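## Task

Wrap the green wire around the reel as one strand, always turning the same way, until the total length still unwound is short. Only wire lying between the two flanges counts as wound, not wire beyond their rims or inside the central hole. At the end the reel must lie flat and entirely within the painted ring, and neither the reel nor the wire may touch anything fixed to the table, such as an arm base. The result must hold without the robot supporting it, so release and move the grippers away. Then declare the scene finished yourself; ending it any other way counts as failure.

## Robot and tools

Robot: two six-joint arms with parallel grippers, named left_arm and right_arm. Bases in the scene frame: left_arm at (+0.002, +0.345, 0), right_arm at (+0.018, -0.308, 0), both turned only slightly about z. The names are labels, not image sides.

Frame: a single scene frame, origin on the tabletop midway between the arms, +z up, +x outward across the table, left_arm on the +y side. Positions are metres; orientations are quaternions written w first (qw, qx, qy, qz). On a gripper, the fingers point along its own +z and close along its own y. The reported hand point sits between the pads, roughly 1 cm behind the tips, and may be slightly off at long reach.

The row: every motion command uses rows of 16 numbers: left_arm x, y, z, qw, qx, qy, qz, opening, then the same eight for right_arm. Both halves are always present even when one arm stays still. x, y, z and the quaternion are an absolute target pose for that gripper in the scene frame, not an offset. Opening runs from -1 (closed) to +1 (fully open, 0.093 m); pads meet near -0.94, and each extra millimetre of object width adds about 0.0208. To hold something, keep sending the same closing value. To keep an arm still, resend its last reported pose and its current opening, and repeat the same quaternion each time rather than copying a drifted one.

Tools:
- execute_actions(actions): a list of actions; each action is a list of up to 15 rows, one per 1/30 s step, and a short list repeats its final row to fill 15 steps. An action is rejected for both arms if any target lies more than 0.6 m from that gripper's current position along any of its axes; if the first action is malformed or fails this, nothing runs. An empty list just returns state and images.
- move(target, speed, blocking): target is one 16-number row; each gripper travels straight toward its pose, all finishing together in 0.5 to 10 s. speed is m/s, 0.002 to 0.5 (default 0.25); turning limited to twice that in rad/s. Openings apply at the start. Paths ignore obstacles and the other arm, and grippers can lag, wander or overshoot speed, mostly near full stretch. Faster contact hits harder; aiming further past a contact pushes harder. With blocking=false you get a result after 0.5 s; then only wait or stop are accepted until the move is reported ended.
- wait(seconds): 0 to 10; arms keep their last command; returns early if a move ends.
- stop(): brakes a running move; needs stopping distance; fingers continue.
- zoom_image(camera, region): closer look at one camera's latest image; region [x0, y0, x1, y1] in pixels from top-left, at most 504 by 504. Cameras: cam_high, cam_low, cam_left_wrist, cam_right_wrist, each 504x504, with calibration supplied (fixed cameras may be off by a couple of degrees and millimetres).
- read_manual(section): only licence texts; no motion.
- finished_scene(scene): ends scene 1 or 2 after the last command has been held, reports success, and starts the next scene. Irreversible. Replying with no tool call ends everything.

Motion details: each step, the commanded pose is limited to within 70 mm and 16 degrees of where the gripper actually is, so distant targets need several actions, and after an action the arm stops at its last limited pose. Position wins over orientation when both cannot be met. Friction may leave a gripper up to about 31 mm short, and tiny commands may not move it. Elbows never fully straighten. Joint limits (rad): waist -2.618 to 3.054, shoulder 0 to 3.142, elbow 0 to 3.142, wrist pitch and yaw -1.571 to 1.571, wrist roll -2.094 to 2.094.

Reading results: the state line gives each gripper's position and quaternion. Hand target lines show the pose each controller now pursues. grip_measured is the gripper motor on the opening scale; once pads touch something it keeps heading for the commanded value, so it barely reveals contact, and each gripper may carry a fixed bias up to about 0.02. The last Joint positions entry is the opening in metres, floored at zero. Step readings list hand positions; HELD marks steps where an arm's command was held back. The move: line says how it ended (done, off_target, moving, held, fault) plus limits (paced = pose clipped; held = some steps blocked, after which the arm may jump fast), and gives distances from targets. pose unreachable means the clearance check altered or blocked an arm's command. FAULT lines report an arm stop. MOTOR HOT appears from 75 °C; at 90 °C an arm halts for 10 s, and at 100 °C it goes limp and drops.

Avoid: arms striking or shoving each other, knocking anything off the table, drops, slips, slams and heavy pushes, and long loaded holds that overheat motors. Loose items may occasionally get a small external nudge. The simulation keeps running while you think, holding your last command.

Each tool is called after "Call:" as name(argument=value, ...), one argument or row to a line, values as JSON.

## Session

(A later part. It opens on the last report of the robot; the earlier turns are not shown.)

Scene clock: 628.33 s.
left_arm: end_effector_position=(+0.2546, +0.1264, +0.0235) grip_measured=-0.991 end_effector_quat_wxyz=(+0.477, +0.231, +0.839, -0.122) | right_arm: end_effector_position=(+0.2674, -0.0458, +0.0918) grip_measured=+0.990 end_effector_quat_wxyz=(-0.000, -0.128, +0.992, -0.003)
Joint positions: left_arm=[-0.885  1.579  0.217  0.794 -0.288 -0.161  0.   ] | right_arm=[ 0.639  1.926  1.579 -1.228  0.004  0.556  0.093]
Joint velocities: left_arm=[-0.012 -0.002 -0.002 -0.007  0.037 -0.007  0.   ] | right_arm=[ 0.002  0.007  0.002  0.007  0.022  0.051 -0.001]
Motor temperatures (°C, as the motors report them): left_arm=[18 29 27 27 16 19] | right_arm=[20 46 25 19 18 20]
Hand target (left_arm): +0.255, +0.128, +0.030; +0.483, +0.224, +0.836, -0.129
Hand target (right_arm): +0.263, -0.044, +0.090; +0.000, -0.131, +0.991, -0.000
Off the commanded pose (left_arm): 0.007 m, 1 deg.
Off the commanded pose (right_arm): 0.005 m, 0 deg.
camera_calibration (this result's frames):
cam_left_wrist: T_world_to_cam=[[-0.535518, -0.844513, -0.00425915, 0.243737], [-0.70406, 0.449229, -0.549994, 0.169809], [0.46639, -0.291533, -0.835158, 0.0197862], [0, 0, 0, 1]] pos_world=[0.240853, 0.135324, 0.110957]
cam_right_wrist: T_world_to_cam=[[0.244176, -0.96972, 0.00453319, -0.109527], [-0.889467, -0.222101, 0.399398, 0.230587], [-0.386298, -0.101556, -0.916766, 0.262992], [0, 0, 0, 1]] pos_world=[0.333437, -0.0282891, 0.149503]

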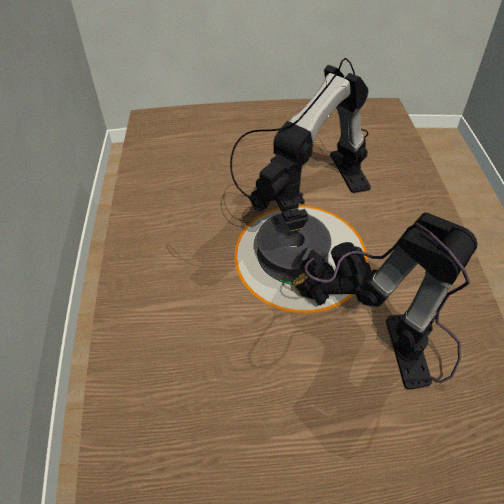

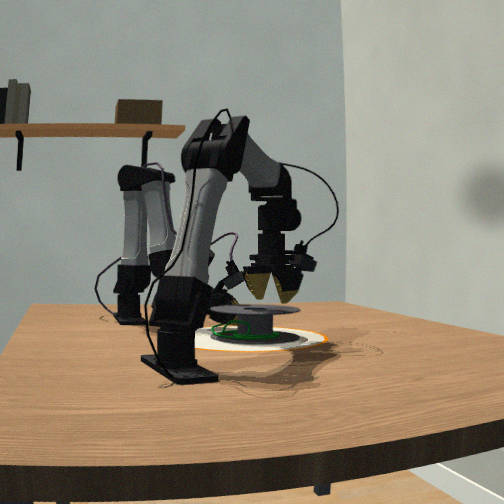

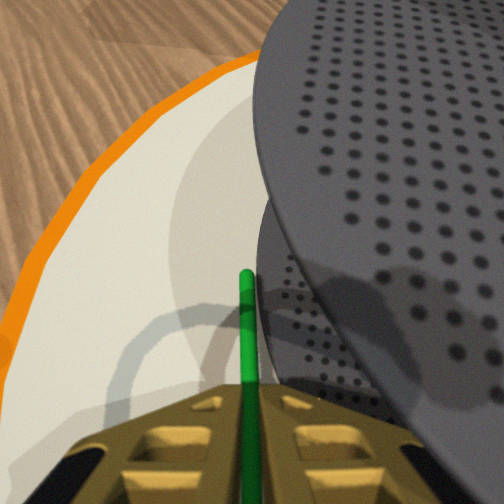

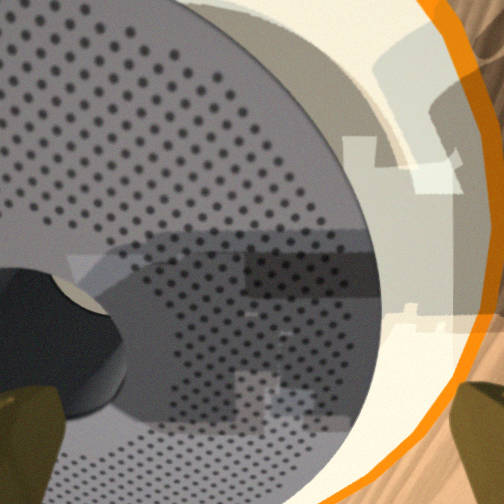

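Call:
move(
  target=[0.255,0.128,0.03,0.483,0.224,0.836,-0.129,-1, 0.264,-0.041,0.043,0,-0.1305,0.9914,0,1.0],
  speed=0.08,
)

Call:
move(
  target=[0.255,0.128,0.03,0.483,0.224,0.836,-0.129,-1, 0.264,-0.041,0.043,0,-0.1305,0.9914,0,0.3],
  speed=0.05,
)

Scene clock: 629.87 s.
left_arm: end_effector_position=(+0.2546, +0.1264, +0.0235) grip_measured=-0.991 end_effector_quat_wxyz=(+0.477, +0.231, +0.839, -0.122) | right_arm: end_effector_position=(+0.2697, -0.0433, +0.0541) grip_measured=+0.990 end_effector_quat_wxyz=(+0.010, -0.126, +0.992, +0.005)
Joint positions: left_arm=[-0.885  1.579  0.217  0.794 -0.288 -0.161  0.   ] | right_arm=[ 0.639  1.941  1.448 -1.056  0.004  0.56   0.093]
Joint velocities: left_arm=[-0.012  0.012 -0.007 -0.051 -0.007 -0.066  0.   ] | right_arm=[-0.012  0.007 -0.007 -0.051  0.037 -0.007  0.001]
Motor temperatures (°C, as the motors report them): left_arm=[18 29 27 27 16 19] | right_arm=[20 46 25 19 18 20]
Hand target (left_arm): +0.255, +0.128, +0.030; +0.483, +0.224, +0.836, -0.129
Hand target (right_arm): +0.263, -0.042, +0.043; +0.000, -0.130, +0.991, -0.000
Off the commanded pose (left_arm): 0.007 m, 1 deg.
Off the commanded pose (right_arm): 0.013 m, 1 deg.
move: off_target (right_arm)
camera_calibration (this result's frames):
cam_left_wrist: T_world_to_cam=[[-0.535518, -0.844513, -0.00425915, 0.243737], [-0.70406, 0.449229, -0.549994, 0.169809], [0.46639, -0.291533, -0.835158, 0.0197862], [0, 0, 0, 1]] pos_world=[0.240853, 0.135324, 0.110957]
cam_right_wrist: T_world_to_cam=[[0.240884, -0.970512, -0.00904831, -0.105964], [-0.896974, -0.226173, 0.379847, 0.251161], [-0.370692, -0.083383, -0.925005, 0.226564], [0, 0, 0, 1]] pos_world=[0.334795, -0.0271417, 0.113212]

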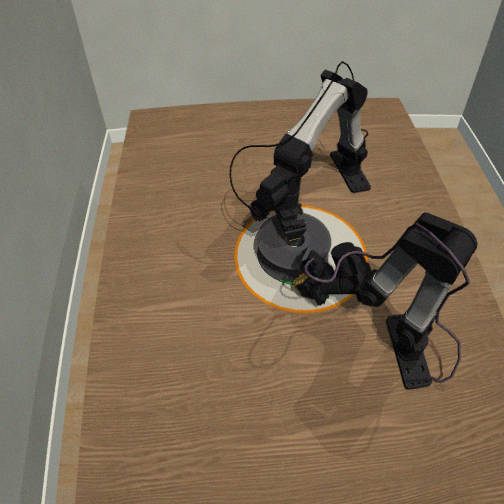

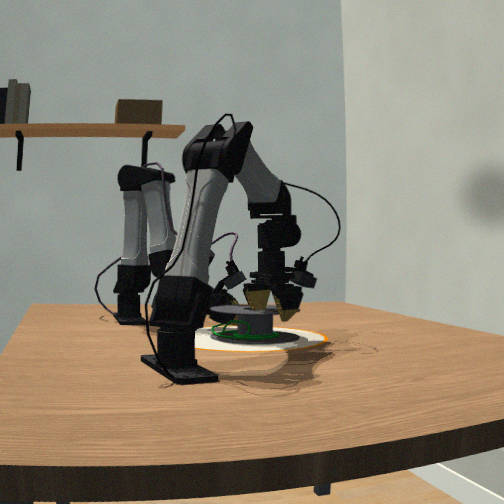

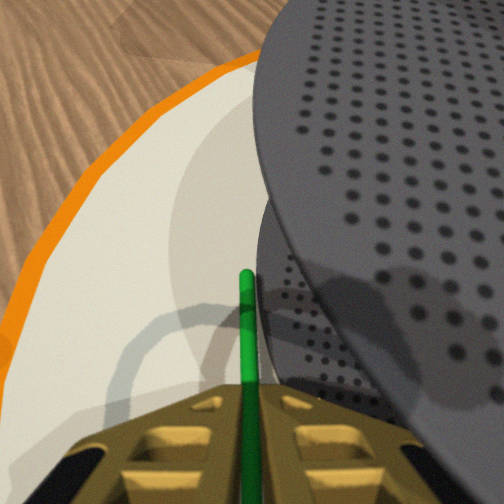

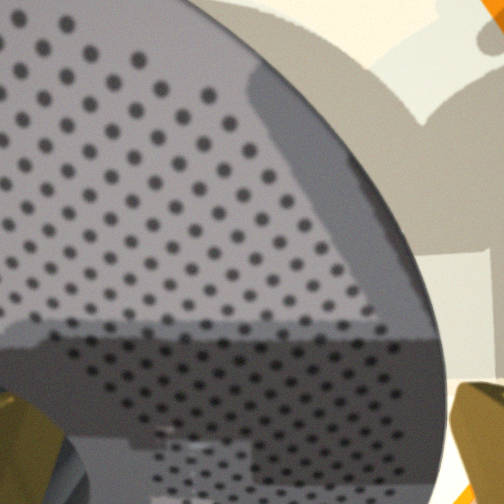

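Scene clock: 630.57 s.
left_arm: end_effector_position=(+0.2546, +0.1264, +0.0235) grip_measured=-0.991 end_effector_quat_wxyz=(+0.477, +0.231, +0.839, -0.122) | right_arm: end_effector_position=(+0.2697, -0.0430, +0.0541) grip_measured=+0.419 end_effector_quat_wxyz=(+0.009, -0.127, +0.992, +0.006)
Joint positions: left_arm=[-0.885  1.579  0.217  0.794 -0.288 -0.162  0.   ] | right_arm=[ 0.639  1.941  1.448 -1.056  0.003  0.559  0.065]
Joint velocities: left_arm=[ 0.002  0.017 -0.022 -0.007 -0.022 -0.037  0.   ] | right_arm=[-0.002 -0.007 -0.007 -0.081 -0.007 -0.022  0.   ]
Motor temperatures (°C, as the motors report them): left_arm=[18 29 27 27 16 19] | right_arm=[20 46 25 19 18 20]
Hand target (left_arm): +0.255, +0.128, +0.030; +0.483, +0.224, +0.836, -0.129
Hand target (right_arm): +0.264, -0.042, +0.043; +0.000, -0.130, +0.991, -0.000
Off the commanded pose (left_arm): 0.007 m, 1 deg.
Off the commanded pose (right_arm): 0.013 m, 1 deg.
move: off_target (right_arm)
camera_calibration (this result's frames):
cam_left_wrist: T_world_to_cam=[[-0.535187, -0.844726, -0.0036063, 0.243664], [-0.704415, 0.448639, -0.550021, 0.169975], [0.466235, -0.291824, -0.835143, 0.0198622], [0, 0, 0, 1]] pos_world=[0.240878, 0.135368, 0.110956]
cam_right_wrist: T_world_to_cam=[[0.241281, -0.970396, -0.0107367, -0.105658], [-0.89666, -0.227151, 0.380004, 0.251041], [-0.371193, -0.0820605, -0.924923, 0.226758], [0, 0, 0, 1]] pos_world=[0.334763, -0.0268982, 0.113203]

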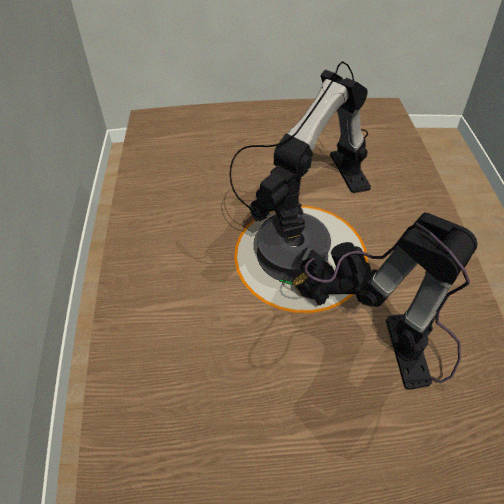

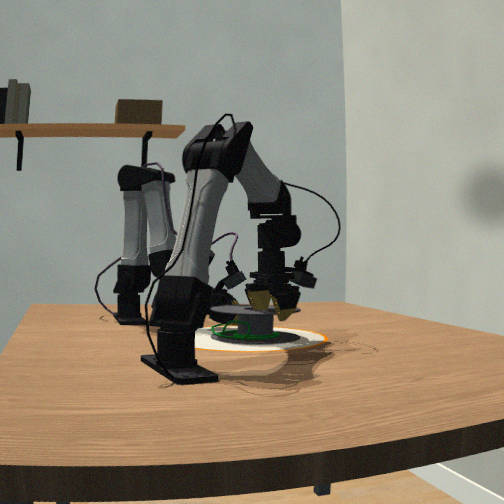

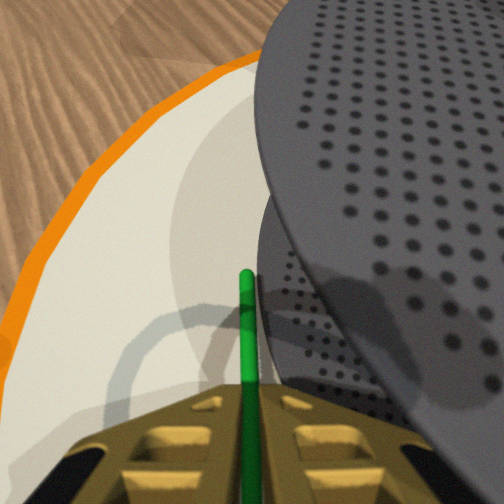

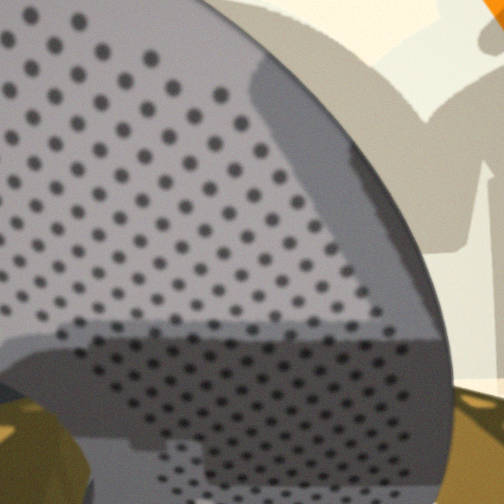

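Call:
move(
  target=[0.262,0.125,0.03,0.462,0.3314,0.8001,-0.1913,-1, 0.275,-0.033,0.043,0,-0.2588,0.9659,0,0.3],
  speed=0.03,
)

Scene clock: 637.87 s.
left_arm: end_effector_position=(+0.2584, +0.1259, +0.0222) grip_measured=-0.991 end_effector_quat_wxyz=(+0.449, +0.331, +0.809, -0.185) | right_arm: end_effector_position=(+0.2783, -0.0334, +0.0532) grip_measured=+0.419 end_effector_quat_wxyz=(+0.017, -0.246, +0.969, +0.010)
Joint positions: left_arm=[-0.68   1.579  0.217  0.803  0.108  0.064  0.   ] | right_arm=[ 0.639  1.975  1.491 -1.048  0.001  0.316  0.065]
Joint velocities: left_arm=[-0.002 -0.017 -0.032 -0.022 -0.081 -0.022  0.   ] | right_arm=[-0.002 -0.002  0.007 -0.037  0.007  0.037  0.001]
Motor temperatures (°C, as the motors report them): left_arm=[18 29 27 28 16 19] | right_arm=[20 45 25 19 18 20]
Hand target (left_arm): +0.261, +0.125, +0.030; +0.462, +0.331, +0.800, -0.191
Hand target (right_arm): +0.275, -0.033, +0.043; +0.000, -0.259, +0.966, +0.000
Off the commanded pose (left_arm): 0.009 m, 2 deg.
Off the commanded pose (right_arm): 0.011 m, 3 deg.
move: off_target (right_arm)
camera_calibration (this result's frames):
cam_left_wrist: T_world_to_cam=[[-0.727625, -0.685819, 0.014632, 0.274659], [-0.583282, 0.607331, -0.53938, 0.120656], [0.361031, -0.401001, -0.841935, 0.0578787], [0, 0, 0, 1]] pos_world=[0.249329, 0.138298, 0.109791]
cam_right_wrist: T_world_to_cam=[[0.467812, -0.883733, -0.0129343, -0.158451], [-0.821004, -0.439931, 0.363887, 0.234039], [-0.327269, -0.159611, -0.931353, 0.215474], [0, 0, 0, 1]] pos_world=[0.33679, -0.00267561, 0.11347]

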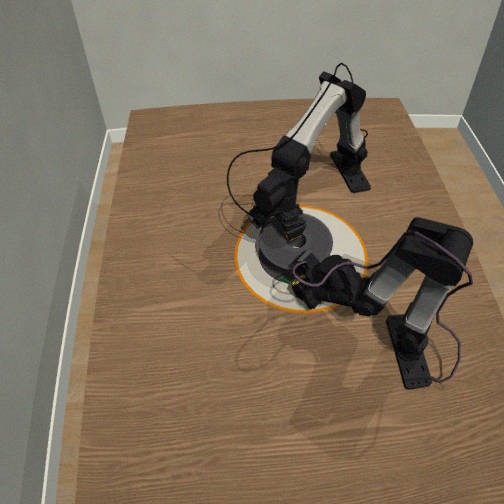

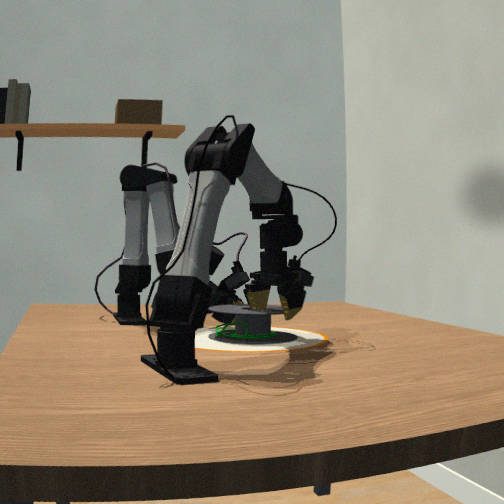

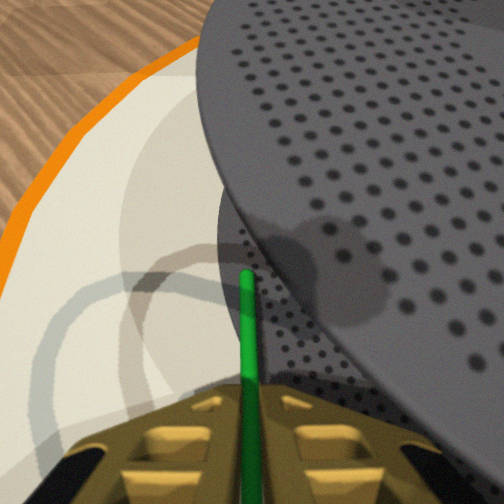

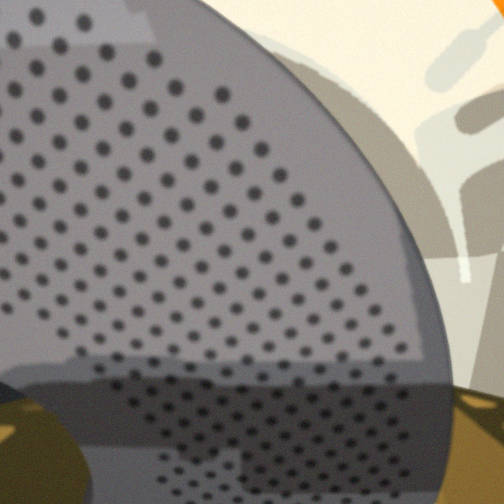

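Call:
zoom_image(
  camera="cam_low",
  region=[190,280,330,360],
)

Call:
zoom_image(
  camera="cam_high",
  region=[220,180,380,320],
)

Region (190, 280, 330, 360) of cam_low's 504x504 image, scaled by 3.600, with more detail than that image has; it fills the top 288 rows of this view, and the rest is white.

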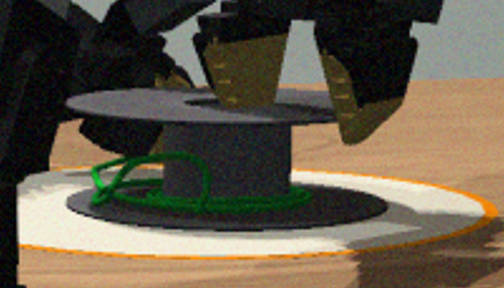

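Region (220, 180, 380, 320) of cam_high's 504x504 image, scaled by 3.150, with more detail than that image has; it fills the top 441 rows of this view, and the rest is white.

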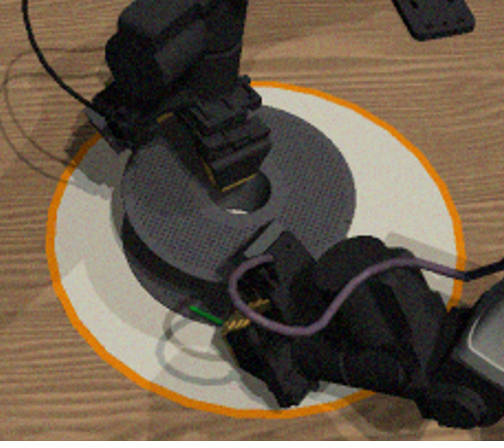

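Call:
move(
  target=[0.268,0.124,0.03,0.433,0.433,0.75,-0.25,-1, 0.288,-0.019,0.043,0,-0.3827,0.9239,0,0.3],
  speed=0.03,
)

Scene clock: 644.07 s.
left_arm: end_effector_position=(+0.2635, +0.1243, +0.0322) grip_measured=-0.991 end_effector_quat_wxyz=(+0.437, +0.431, +0.749, -0.248) | right_arm: end_effector_position=(+0.2902, -0.0169, +0.0532) grip_measured=+0.419 end_effector_quat_wxyz=(+0.016, -0.371, +0.928, +0.016)
Joint positions: left_arm=[-0.495  1.591  0.288  0.708  0.488  0.314  0.   ] | right_arm=[ 0.639  2.048  1.597 -1.077 -0.015  0.053  0.065]
Joint velocities: left_arm=[ 0.007  0.017 -0.007  0.022 -0.037  0.007  0.   ] | right_arm=[-0.007  0.002 -0.007 -0.022 -0.022  0.007  0.001]
Motor temperatures (°C, as the motors report them): left_arm=[18 28 27 28 16 19] | right_arm=[20 45 25 19 18 20]
Hand target (left_arm): +0.267, +0.124, +0.031; +0.433, +0.433, +0.750, -0.250
Hand target (right_arm): +0.288, -0.019, +0.043; +0.001, -0.383, +0.924, +0.000
Off the commanded pose (left_arm): 0.005 m, 1 deg.
Off the commanded pose (right_arm): 0.011 m, 3 deg.
move: off_target (right_arm)
camera_calibration (this result's frames):
cam_left_wrist: T_world_to_cam=[[-0.88104, -0.473017, 0.00483275, 0.291385], [-0.390926, 0.722309, -0.570479, 0.0660295], [0.266355, -0.504504, -0.821298, 0.100956], [0, 0, 0, 1]] pos_world=[0.255645, 0.141069, 0.119176]
cam_right_wrist: T_world_to_cam=[[0.68166, -0.731422, -0.0190235, -0.208598], [-0.677934, -0.641164, 0.359604, 0.206406], [-0.275219, -0.232231, -0.932911, 0.205781], [0, 0, 0, 1]] pos_world=[0.338757, 0.0275549, 0.113783]

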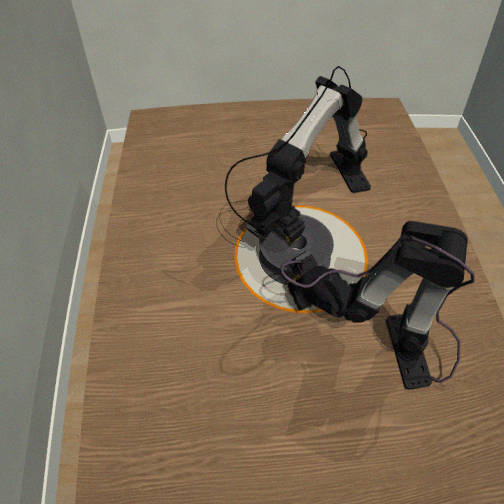

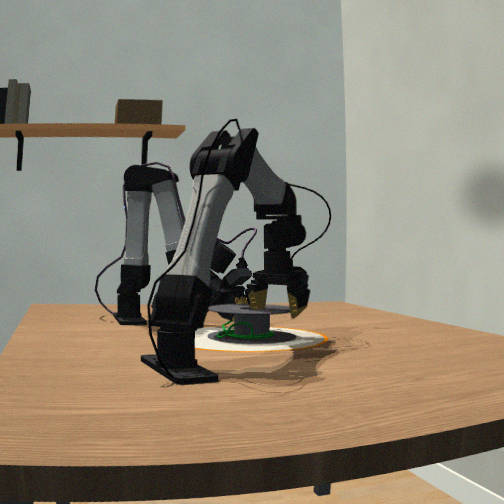

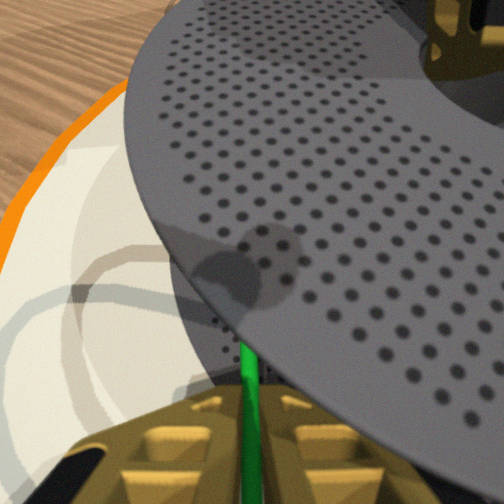

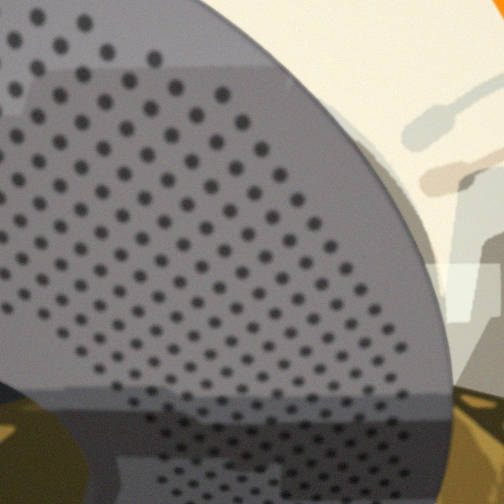

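Call:
zoom_image(
  camera="cam_low",
  region=[190,280,330,360],
)

Region (190, 280, 330, 360) of cam_low's 504x504 image, scaled by 3.600, with more detail than that image has; it fills the top 288 rows of this view, and the rest is white.

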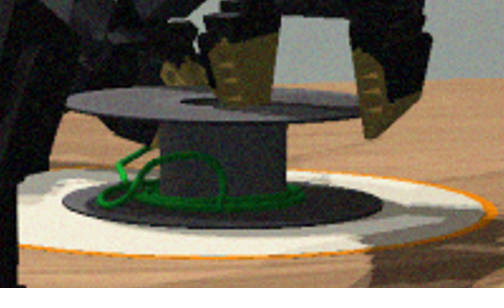

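Call:
move(
  target=[0.267,0.124,0.031,0.433,0.433,0.75,-0.25,-1, 0.288,-0.019,0.05,0,-0.3827,0.9239,0,1.0],
  speed=0.1,
)

Call:
move(
  target=[0.267,0.124,0.031,0.433,0.433,0.75,-0.25,-1, 0.286,-0.019,0.095,0,-0.3827,0.9239,0,1.0],
  speed=0.15,
)

Call:
move(
  target=[0.267,0.124,0.031,0.433,0.433,0.75,-0.25,-1, 0.248,-0.034,0.092,0,-0.0436,0.999,0,1.0],
  speed=0.15,
)

Scene clock: 647.37 s.
left_arm: end_effector_position=(+0.2626, +0.1242, +0.0315) grip_measured=-0.991 end_effector_quat_wxyz=(+0.435, +0.433, +0.749, -0.249) | right_arm: end_effector_position=(+0.2879, -0.0196, +0.0529) grip_measured=+0.990 end_effector_quat_wxyz=(+0.006, -0.377, +0.926, +0.010)
Joint positions: left_arm=[-0.495  1.591  0.288  0.704  0.491  0.317  0.   ] | right_arm=[ 0.639  2.056  1.61  -1.106 -0.014  0.041  0.093]
Joint velocities: left_arm=[ 0.007  0.032  0.017 -0.022 -0.022  0.022  0.   ] | right_arm=[-0.002 -0.007 -0.022  0.022 -0.022 -0.051  0.001]
Motor temperatures (°C, as the motors report them): left_arm=[18 28 27 28 16 19] | right_arm=[20 45 26 19 18 20]
Hand target (left_arm): +0.267, +0.124, +0.031; +0.433, +0.433, +0.750, -0.250
Hand target (right_arm): +0.288, -0.019, +0.050; +0.000, -0.383, +0.924, +0.000
Off the commanded pose (left_arm): 0.004 m, 0 deg.
Off the commanded pose (right_arm): 0.003 m, 2 deg.
move: done
camera_calibration (this result's frames):
cam_left_wrist: T_world_to_cam=[[-0.882838, -0.469632, 0.00655275, 0.290571], [-0.38977, 0.724781, -0.56813, 0.064633], [0.262063, -0.504121, -0.822913, 0.101716], [0, 0, 0, 1]] pos_world=[0.255063, 0.140894, 0.11852]
cam_right_wrist: T_world_to_cam=[[0.690512, -0.723141, -0.0161163, -0.211567], [-0.664117, -0.642665, 0.382007, 0.197925], [-0.286602, -0.253077, -0.924019, 0.20658], [0, 0, 0, 1]] pos_world=[0.336741, 0.0264876, 0.111865]

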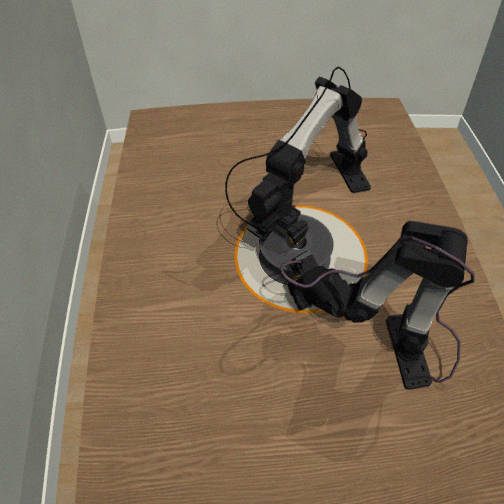

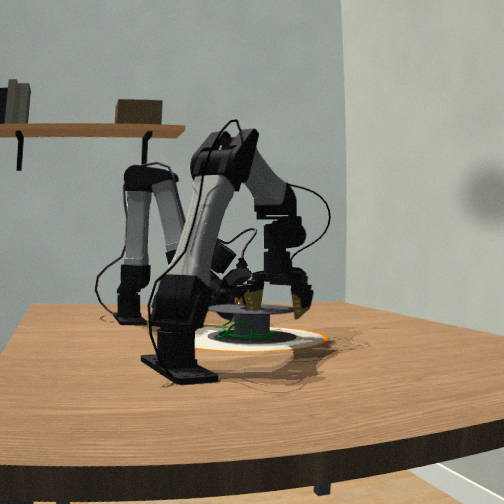

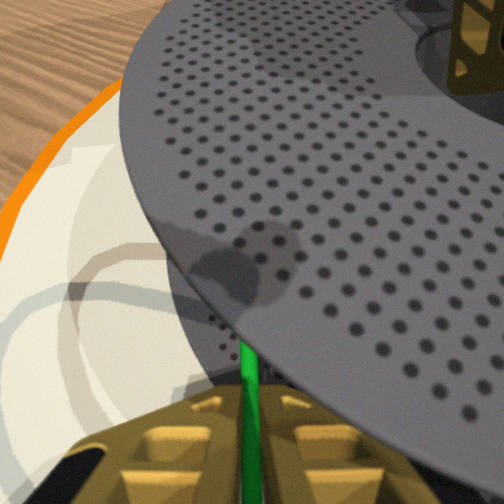

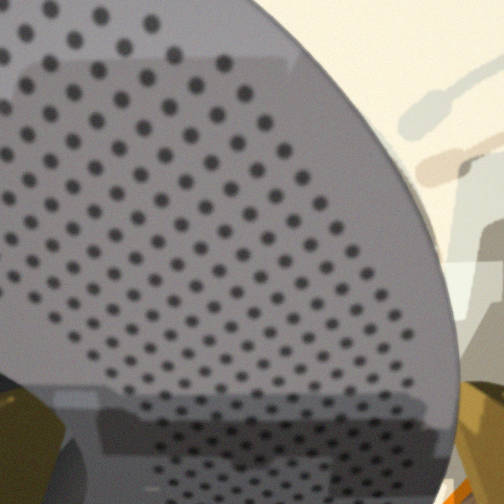

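Scene clock: 648.37 s.
left_arm: end_effector_position=(+0.2626, +0.1242, +0.0314) grip_measured=-0.991 end_effector_quat_wxyz=(+0.435, +0.433, +0.749, -0.249) | right_arm: end_effector_position=(+0.2874, -0.0203, +0.0892) grip_measured=+0.990 end_effector_quat_wxyz=(-0.005, -0.377, +0.926, +0.005)
Joint positions: left_arm=[-0.495  1.591  0.288  0.703  0.491  0.317  0.   ] | right_arm=[ 0.639  2.056  1.755 -1.275 -0.013  0.041  0.093]
Joint velocities: left_arm=[ 0.012 -0.012 -0.002 -0.037  0.022 -0.022  0.   ] | right_arm=[ 0.017  0.007 -0.007  0.066 -0.007 -0.007 -0.   ]
Motor temperatures (°C, as the motors report them): left_arm=[18 28 27 27 16 19] | right_arm=[20 45 26 19 18 20]
Hand target (left_arm): +0.267, +0.124, +0.031; +0.433, +0.433, +0.750, -0.250
Hand target (right_arm): +0.287, -0.018, +0.095; +0.000, -0.383, +0.924, +0.000
Off the commanded pose (left_arm): 0.004 m, 0 deg.
Off the commanded pose (right_arm): 0.006 m, 1 deg.
move: done
camera_calibration (this result's frames):
cam_left_wrist: T_world_to_cam=[[-0.882836, -0.469633, 0.0067727, 0.290537], [-0.389963, 0.724879, -0.567873, 0.0645915], [0.261782, -0.503979, -0.823089, 0.101742], [0, 0, 0, 1]] pos_world=[0.25505, 0.140901, 0.118455]
cam_right_wrist: T_world_to_cam=[[0.690271, -0.723413, -0.0141482, -0.211265], [-0.657953, -0.635706, 0.403703, 0.179733], [-0.301038, -0.269356, -0.914781, 0.242761], [0, 0, 0, 1]] pos_world=[0.337166, 0.0268143, 0.146525]

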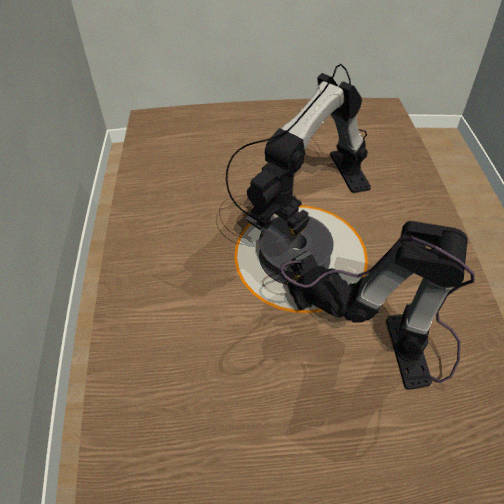

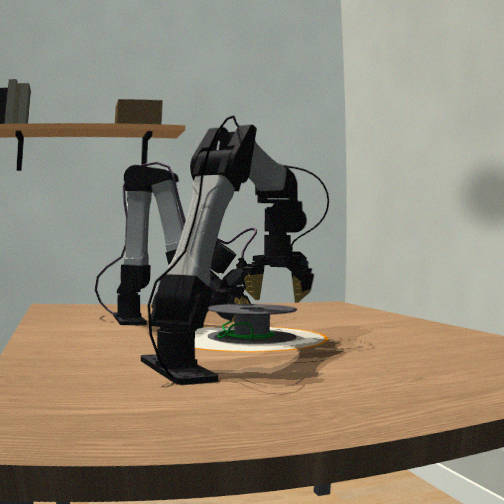

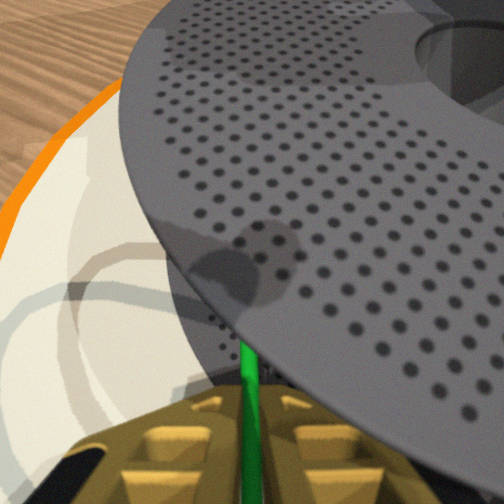

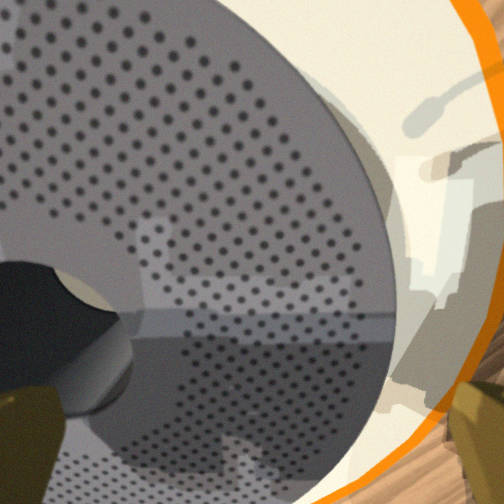

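Scene clock: 651.13 s.
left_arm: end_effector_position=(+0.2626, +0.1242, +0.0314) grip_measured=-0.991 end_effector_quat_wxyz=(+0.435, +0.433, +0.749, -0.249) | right_arm: end_effector_position=(+0.2508, -0.0334, +0.0929) grip_measured=+0.990 end_effector_quat_wxyz=(-0.007, -0.042, +0.999, +0.001)
Joint positions: left_arm=[-0.495  1.591  0.288  0.703  0.491  0.317  0.   ] | right_arm=[ 0.689  1.923  1.579 -1.236 -0.012  0.778  0.093]
Joint velocities: left_arm=[ 0.002  0.002 -0.012  0.022  0.022 -0.022  0.   ] | right_arm=[ 0.007 -0.017 -0.002 -0.037 -0.037  0.007 -0.001]
Motor temperatures (°C, as the motors report them): left_arm=[18 28 27 27 16 19] | right_arm=[20 45 26 19 18 20]
Hand target (left_arm): +0.267, +0.124, +0.031; +0.433, +0.433, +0.750, -0.250
Hand target (right_arm): +0.248, -0.034, +0.093; +0.001, -0.043, +0.999, -0.001
Off the commanded pose (left_arm): 0.004 m, 0 deg.
Off the commanded pose (right_arm): 0.003 m, 1 deg.
move: done
camera_calibration (this result's frames):
cam_left_wrist: T_world_to_cam=[[-0.882836, -0.469633, 0.0067727, 0.290537], [-0.389963, 0.724879, -0.567873, 0.0645915], [0.261782, -0.503979, -0.823089, 0.101742], [0, 0, 0, 1]] pos_world=[0.25505, 0.140901, 0.118455]
cam_right_wrist: T_world_to_cam=[[0.0744642, -0.997219, -0.00317805, -0.0511431], [-0.908642, -0.0691624, 0.411808, 0.226932], [-0.410882, -0.0277772, -0.911265, 0.266939], [0, 0, 0, 1]] pos_world=[0.319689, -0.0278909, 0.149637]

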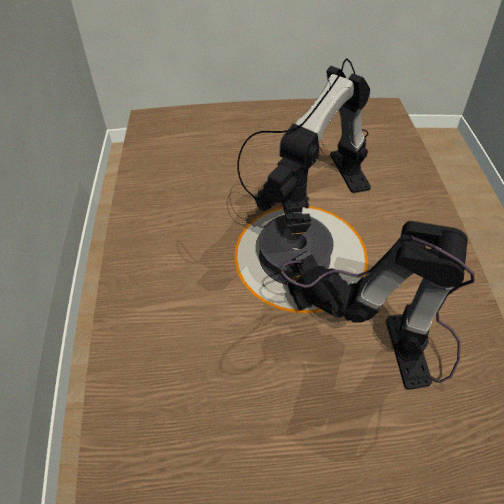

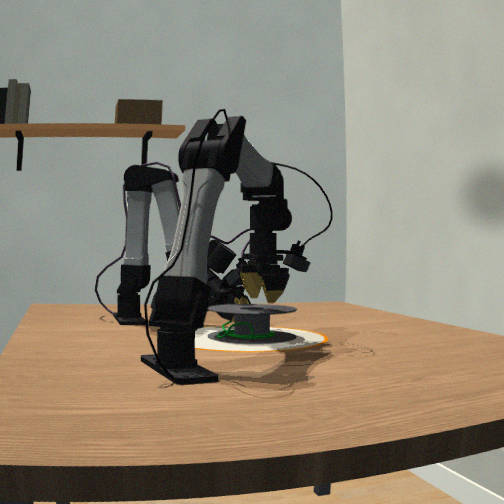

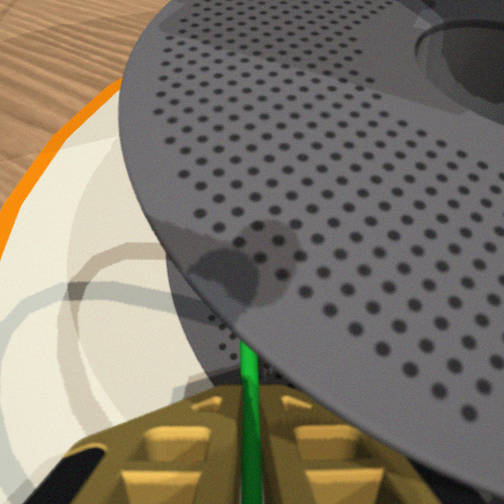

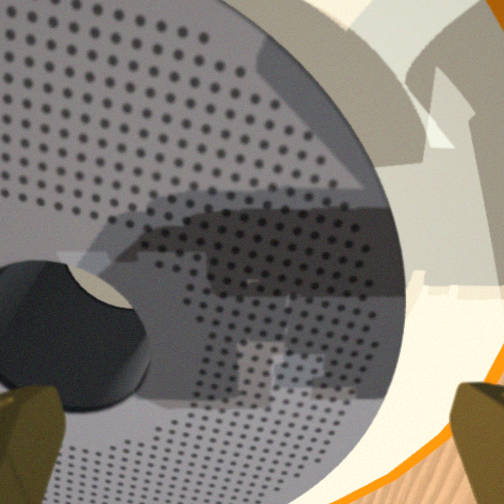

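Call:
move(
  target=[0.267,0.124,0.031,0.433,0.433,0.75,-0.25,-1, 0.248,-0.034,0.043,0,-0.0436,0.999,0,1.0],
  speed=0.1,
)

Call:
move(
  target=[0.267,0.124,0.031,0.433,0.433,0.75,-0.25,-1, 0.25,-0.034,0.043,0,-0.0436,0.999,0,0.3],
  speed=0.05,
)

Call:
move(
  target=[0.267,0.124,0.031,0.433,0.433,0.75,-0.25,-1, 0.268,-0.030,0.043,0,-0.2164,0.9763,0,0.3],
  speed=0.03,
)

Scene clock: 652.67 s.
left_arm: end_effector_position=(+0.2625, +0.1242, +0.0314) grip_measured=-0.991 end_effector_quat_wxyz=(+0.435, +0.433, +0.749, -0.249) | right_arm: end_effector_position=(+0.2510, -0.0334, +0.0540) grip_measured=+0.990 end_effector_quat_wxyz=(+0.003, -0.041, +0.999, +0.012)
Joint positions: left_arm=[-0.495  1.591  0.288  0.703  0.492  0.317  0.   ] | right_arm=[ 0.689  1.923  1.422 -1.049 -0.011  0.781  0.093]
Joint velocities: left_arm=[ 0.012  0.002 -0.007  0.007  0.007  0.007  0.   ] | right_arm=[-0.017 -0.007  0.002  0.007  0.007  0.081 -0.   ]
Motor temperatures (°C, as the motors report them): left_arm=[18 28 27 27 16 19] | right_arm=[20 45 25 19 18 20]
Hand target (left_arm): +0.267, +0.124, +0.031; +0.433, +0.433, +0.750, -0.250
Hand target (right_arm): +0.247, -0.035, +0.043; +0.000, -0.044, +0.999, -0.000
Off the commanded pose (left_arm): 0.004 m, 0 deg.
Off the commanded pose (right_arm): 0.011 m, 1 deg.
move: off_target (right_arm)
camera_calibration (this result's frames):
cam_left_wrist: T_world_to_cam=[[-0.883074, -0.469187, 0.00661804, 0.290488], [-0.38949, 0.725061, -0.567965, 0.0644671], [0.261683, -0.504132, -0.823026, 0.101792], [0, 0, 0, 1]] pos_world=[0.254994, 0.140867, 0.11847]
cam_right_wrist: T_world_to_cam=[[0.0720718, -0.997104, -0.0242928, -0.049473], [-0.916817, -0.07582, 0.392042, 0.245977], [-0.392749, -0.00598314, -0.919626, 0.228172], [0, 0, 0, 1]] pos_world=[0.318696, -0.0293146, 0.112198]

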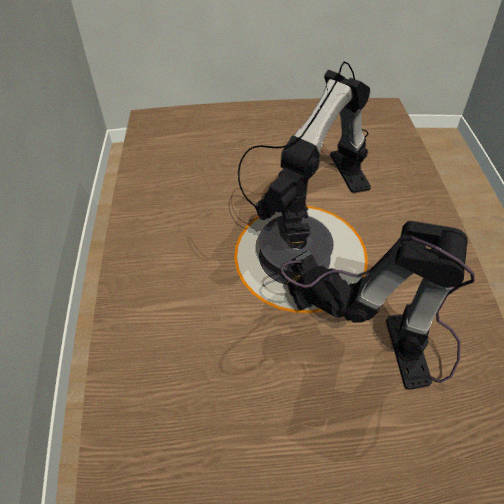

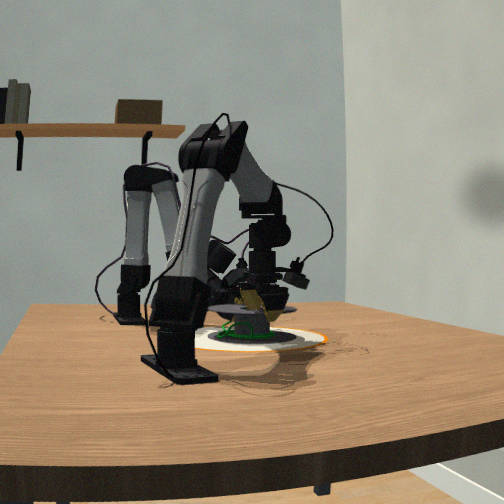

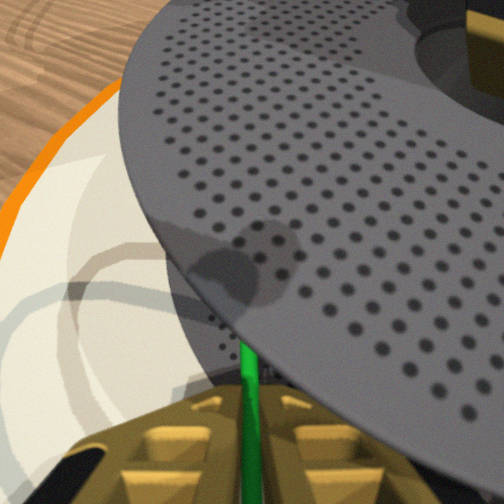

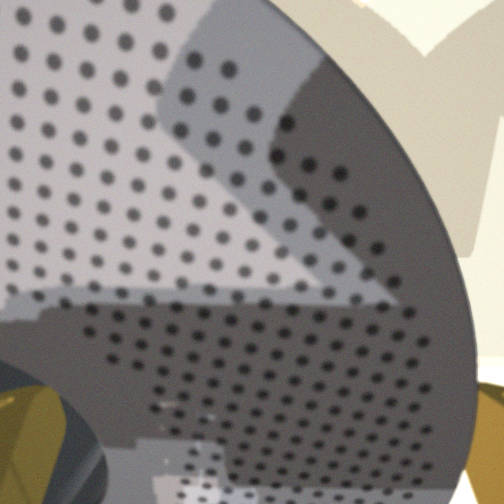

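Scene clock: 653.37 s.
left_arm: end_effector_position=(+0.2631, +0.1252, +0.0310) grip_measured=-0.991 end_effector_quat_wxyz=(+0.435, +0.432, +0.751, -0.248) | right_arm: end_effector_position=(+0.2510, -0.0351, +0.0540) grip_measured=+0.379 end_effector_quat_wxyz=(+0.003, -0.041, +0.999, +0.008)
Joint positions: left_arm=[-0.492  1.591  0.288  0.701  0.491  0.317  0.   ] | right_arm=[ 0.688  1.923  1.422 -1.054 -0.007  0.779  0.063]
Joint velocities: left_arm=[ 0.002  0.007  0.002 -0.051  0.007 -0.022  0.   ] | right_arm=[-0.002 -0.002  0.007 -0.037 -0.022  0.037 -0.001]
Motor temperatures (°C, as the motors report them): left_arm=[18 28 27 27 16 19] | right_arm=[20 45 25 19 18 20]
Hand target (left_arm): +0.267, +0.124, +0.031; +0.433, +0.433, +0.750, -0.250
Hand target (right_arm): +0.250, -0.034, +0.043; -0.000, -0.044, +0.999, +0.000
Off the commanded pose (left_arm): 0.004 m, 0 deg.
Off the commanded pose (right_arm): 0.011 m, 1 deg.
move: off_target (right_arm)
camera_calibration (this result's frames):
cam_left_wrist: T_world_to_cam=[[-0.88118, -0.472723, 0.00740902, 0.291392], [-0.39338, 0.724408, -0.566114, 0.0647084], [0.262248, -0.501763, -0.824294, 0.101378], [0, 0, 0, 1]] pos_world=[0.255638, 0.14174, 0.118039]
cam_right_wrist: T_world_to_cam=[[0.071988, -0.997251, -0.01754, -0.0515266], [-0.916718, -0.0730832, 0.392793, 0.245897], [-0.392995, -0.0121972, -0.91946, 0.227971], [0, 0, 0, 1]] pos_world=[0.318719, -0.0306334, 0.11212]

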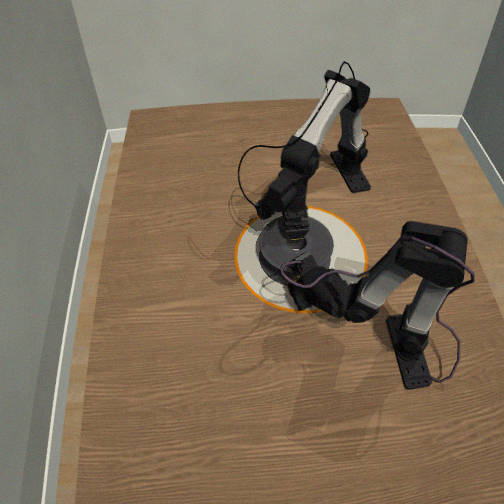

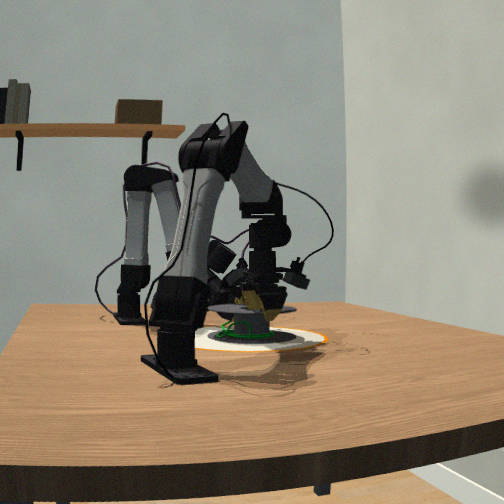

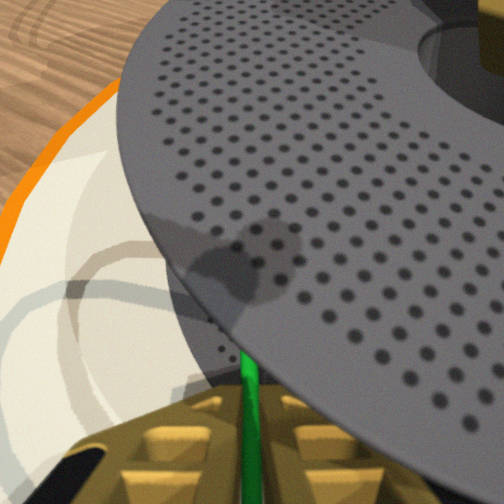

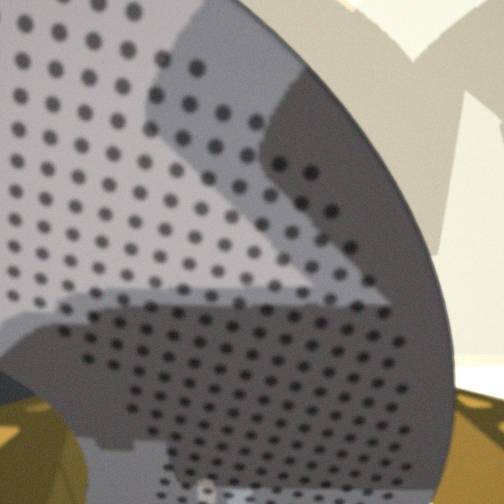

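Scene clock: 659.50 s.
left_arm: end_effector_position=(+0.2592, +0.1255, +0.0273) grip_measured=-0.991 end_effector_quat_wxyz=(+0.425, +0.435, +0.753, -0.251) | right_arm: end_effector_position=(+0.2677, -0.0274, +0.0531) grip_measured=+0.379 end_effector_quat_wxyz=(+0.012, -0.199, +0.980, +0.015)
Joint positions: left_arm=[-0.492  1.591  0.288  0.679  0.501  0.322  0.   ] | right_arm=[ 0.666  1.966  1.478 -1.045 -0.01   0.44   0.063]
Joint velocities: left_arm=[-0.017 -0.017 -0.007 -0.022 -0.007  0.007  0.   ] | right_arm=[ 0.012 -0.007  0.022  0.007  0.022 -0.125  0.001]
Motor temperatures (°C, as the motors report them): left_arm=[18 28 27 28 16 19] | right_arm=[20 45 26 19 18 20]
Hand target (left_arm): +0.267, +0.124, +0.031; +0.433, +0.433, +0.750, -0.250
Hand target (right_arm): +0.268, -0.030, +0.043; -0.000, -0.216, +0.976, +0.001
Off the commanded pose (left_arm): 0.009 m, 1 deg.
Off the commanded pose (right_arm): 0.010 m, 3 deg.
move: off_target (right_arm)
camera_calibration (this result's frames):
cam_left_wrist: T_world_to_cam=[[-0.885928, -0.46333, 0.0213568, 0.287796], [-0.396395, 0.732426, -0.553556, 0.0604125], [0.240837, -0.498876, -0.832538, 0.10494], [0, 0, 0, 1]] pos_world=[0.25364, 0.141449, 0.114662]
cam_right_wrist: T_world_to_cam=[[0.380343, -0.924469, -0.0264057, -0.125184], [-0.855018, -0.362366, 0.370992, 0.238867], [-0.352539, -0.118527, -0.92826, 0.220563], [0, 0, 0, 1]] pos_world=[0.329605, -0.00302868, 0.112816]

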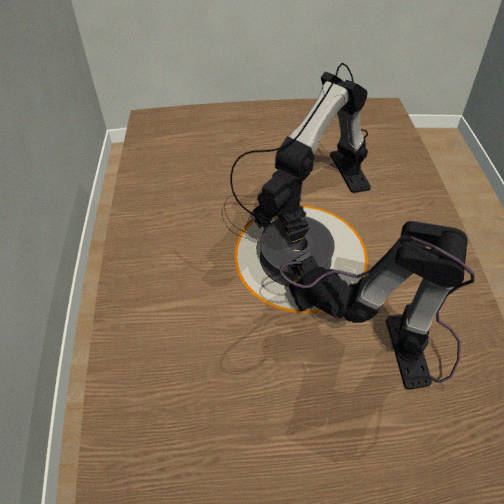

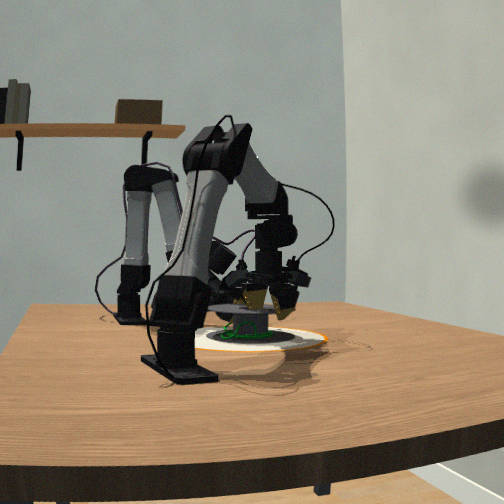

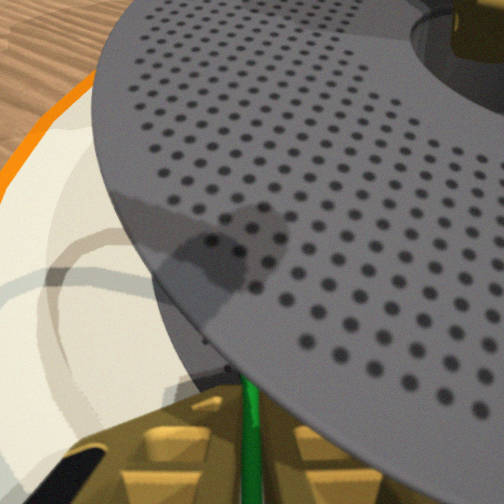

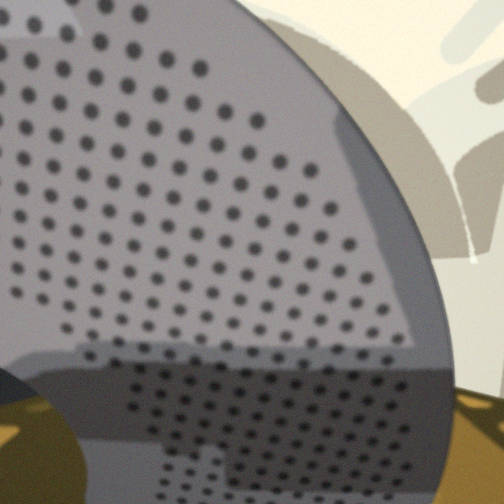

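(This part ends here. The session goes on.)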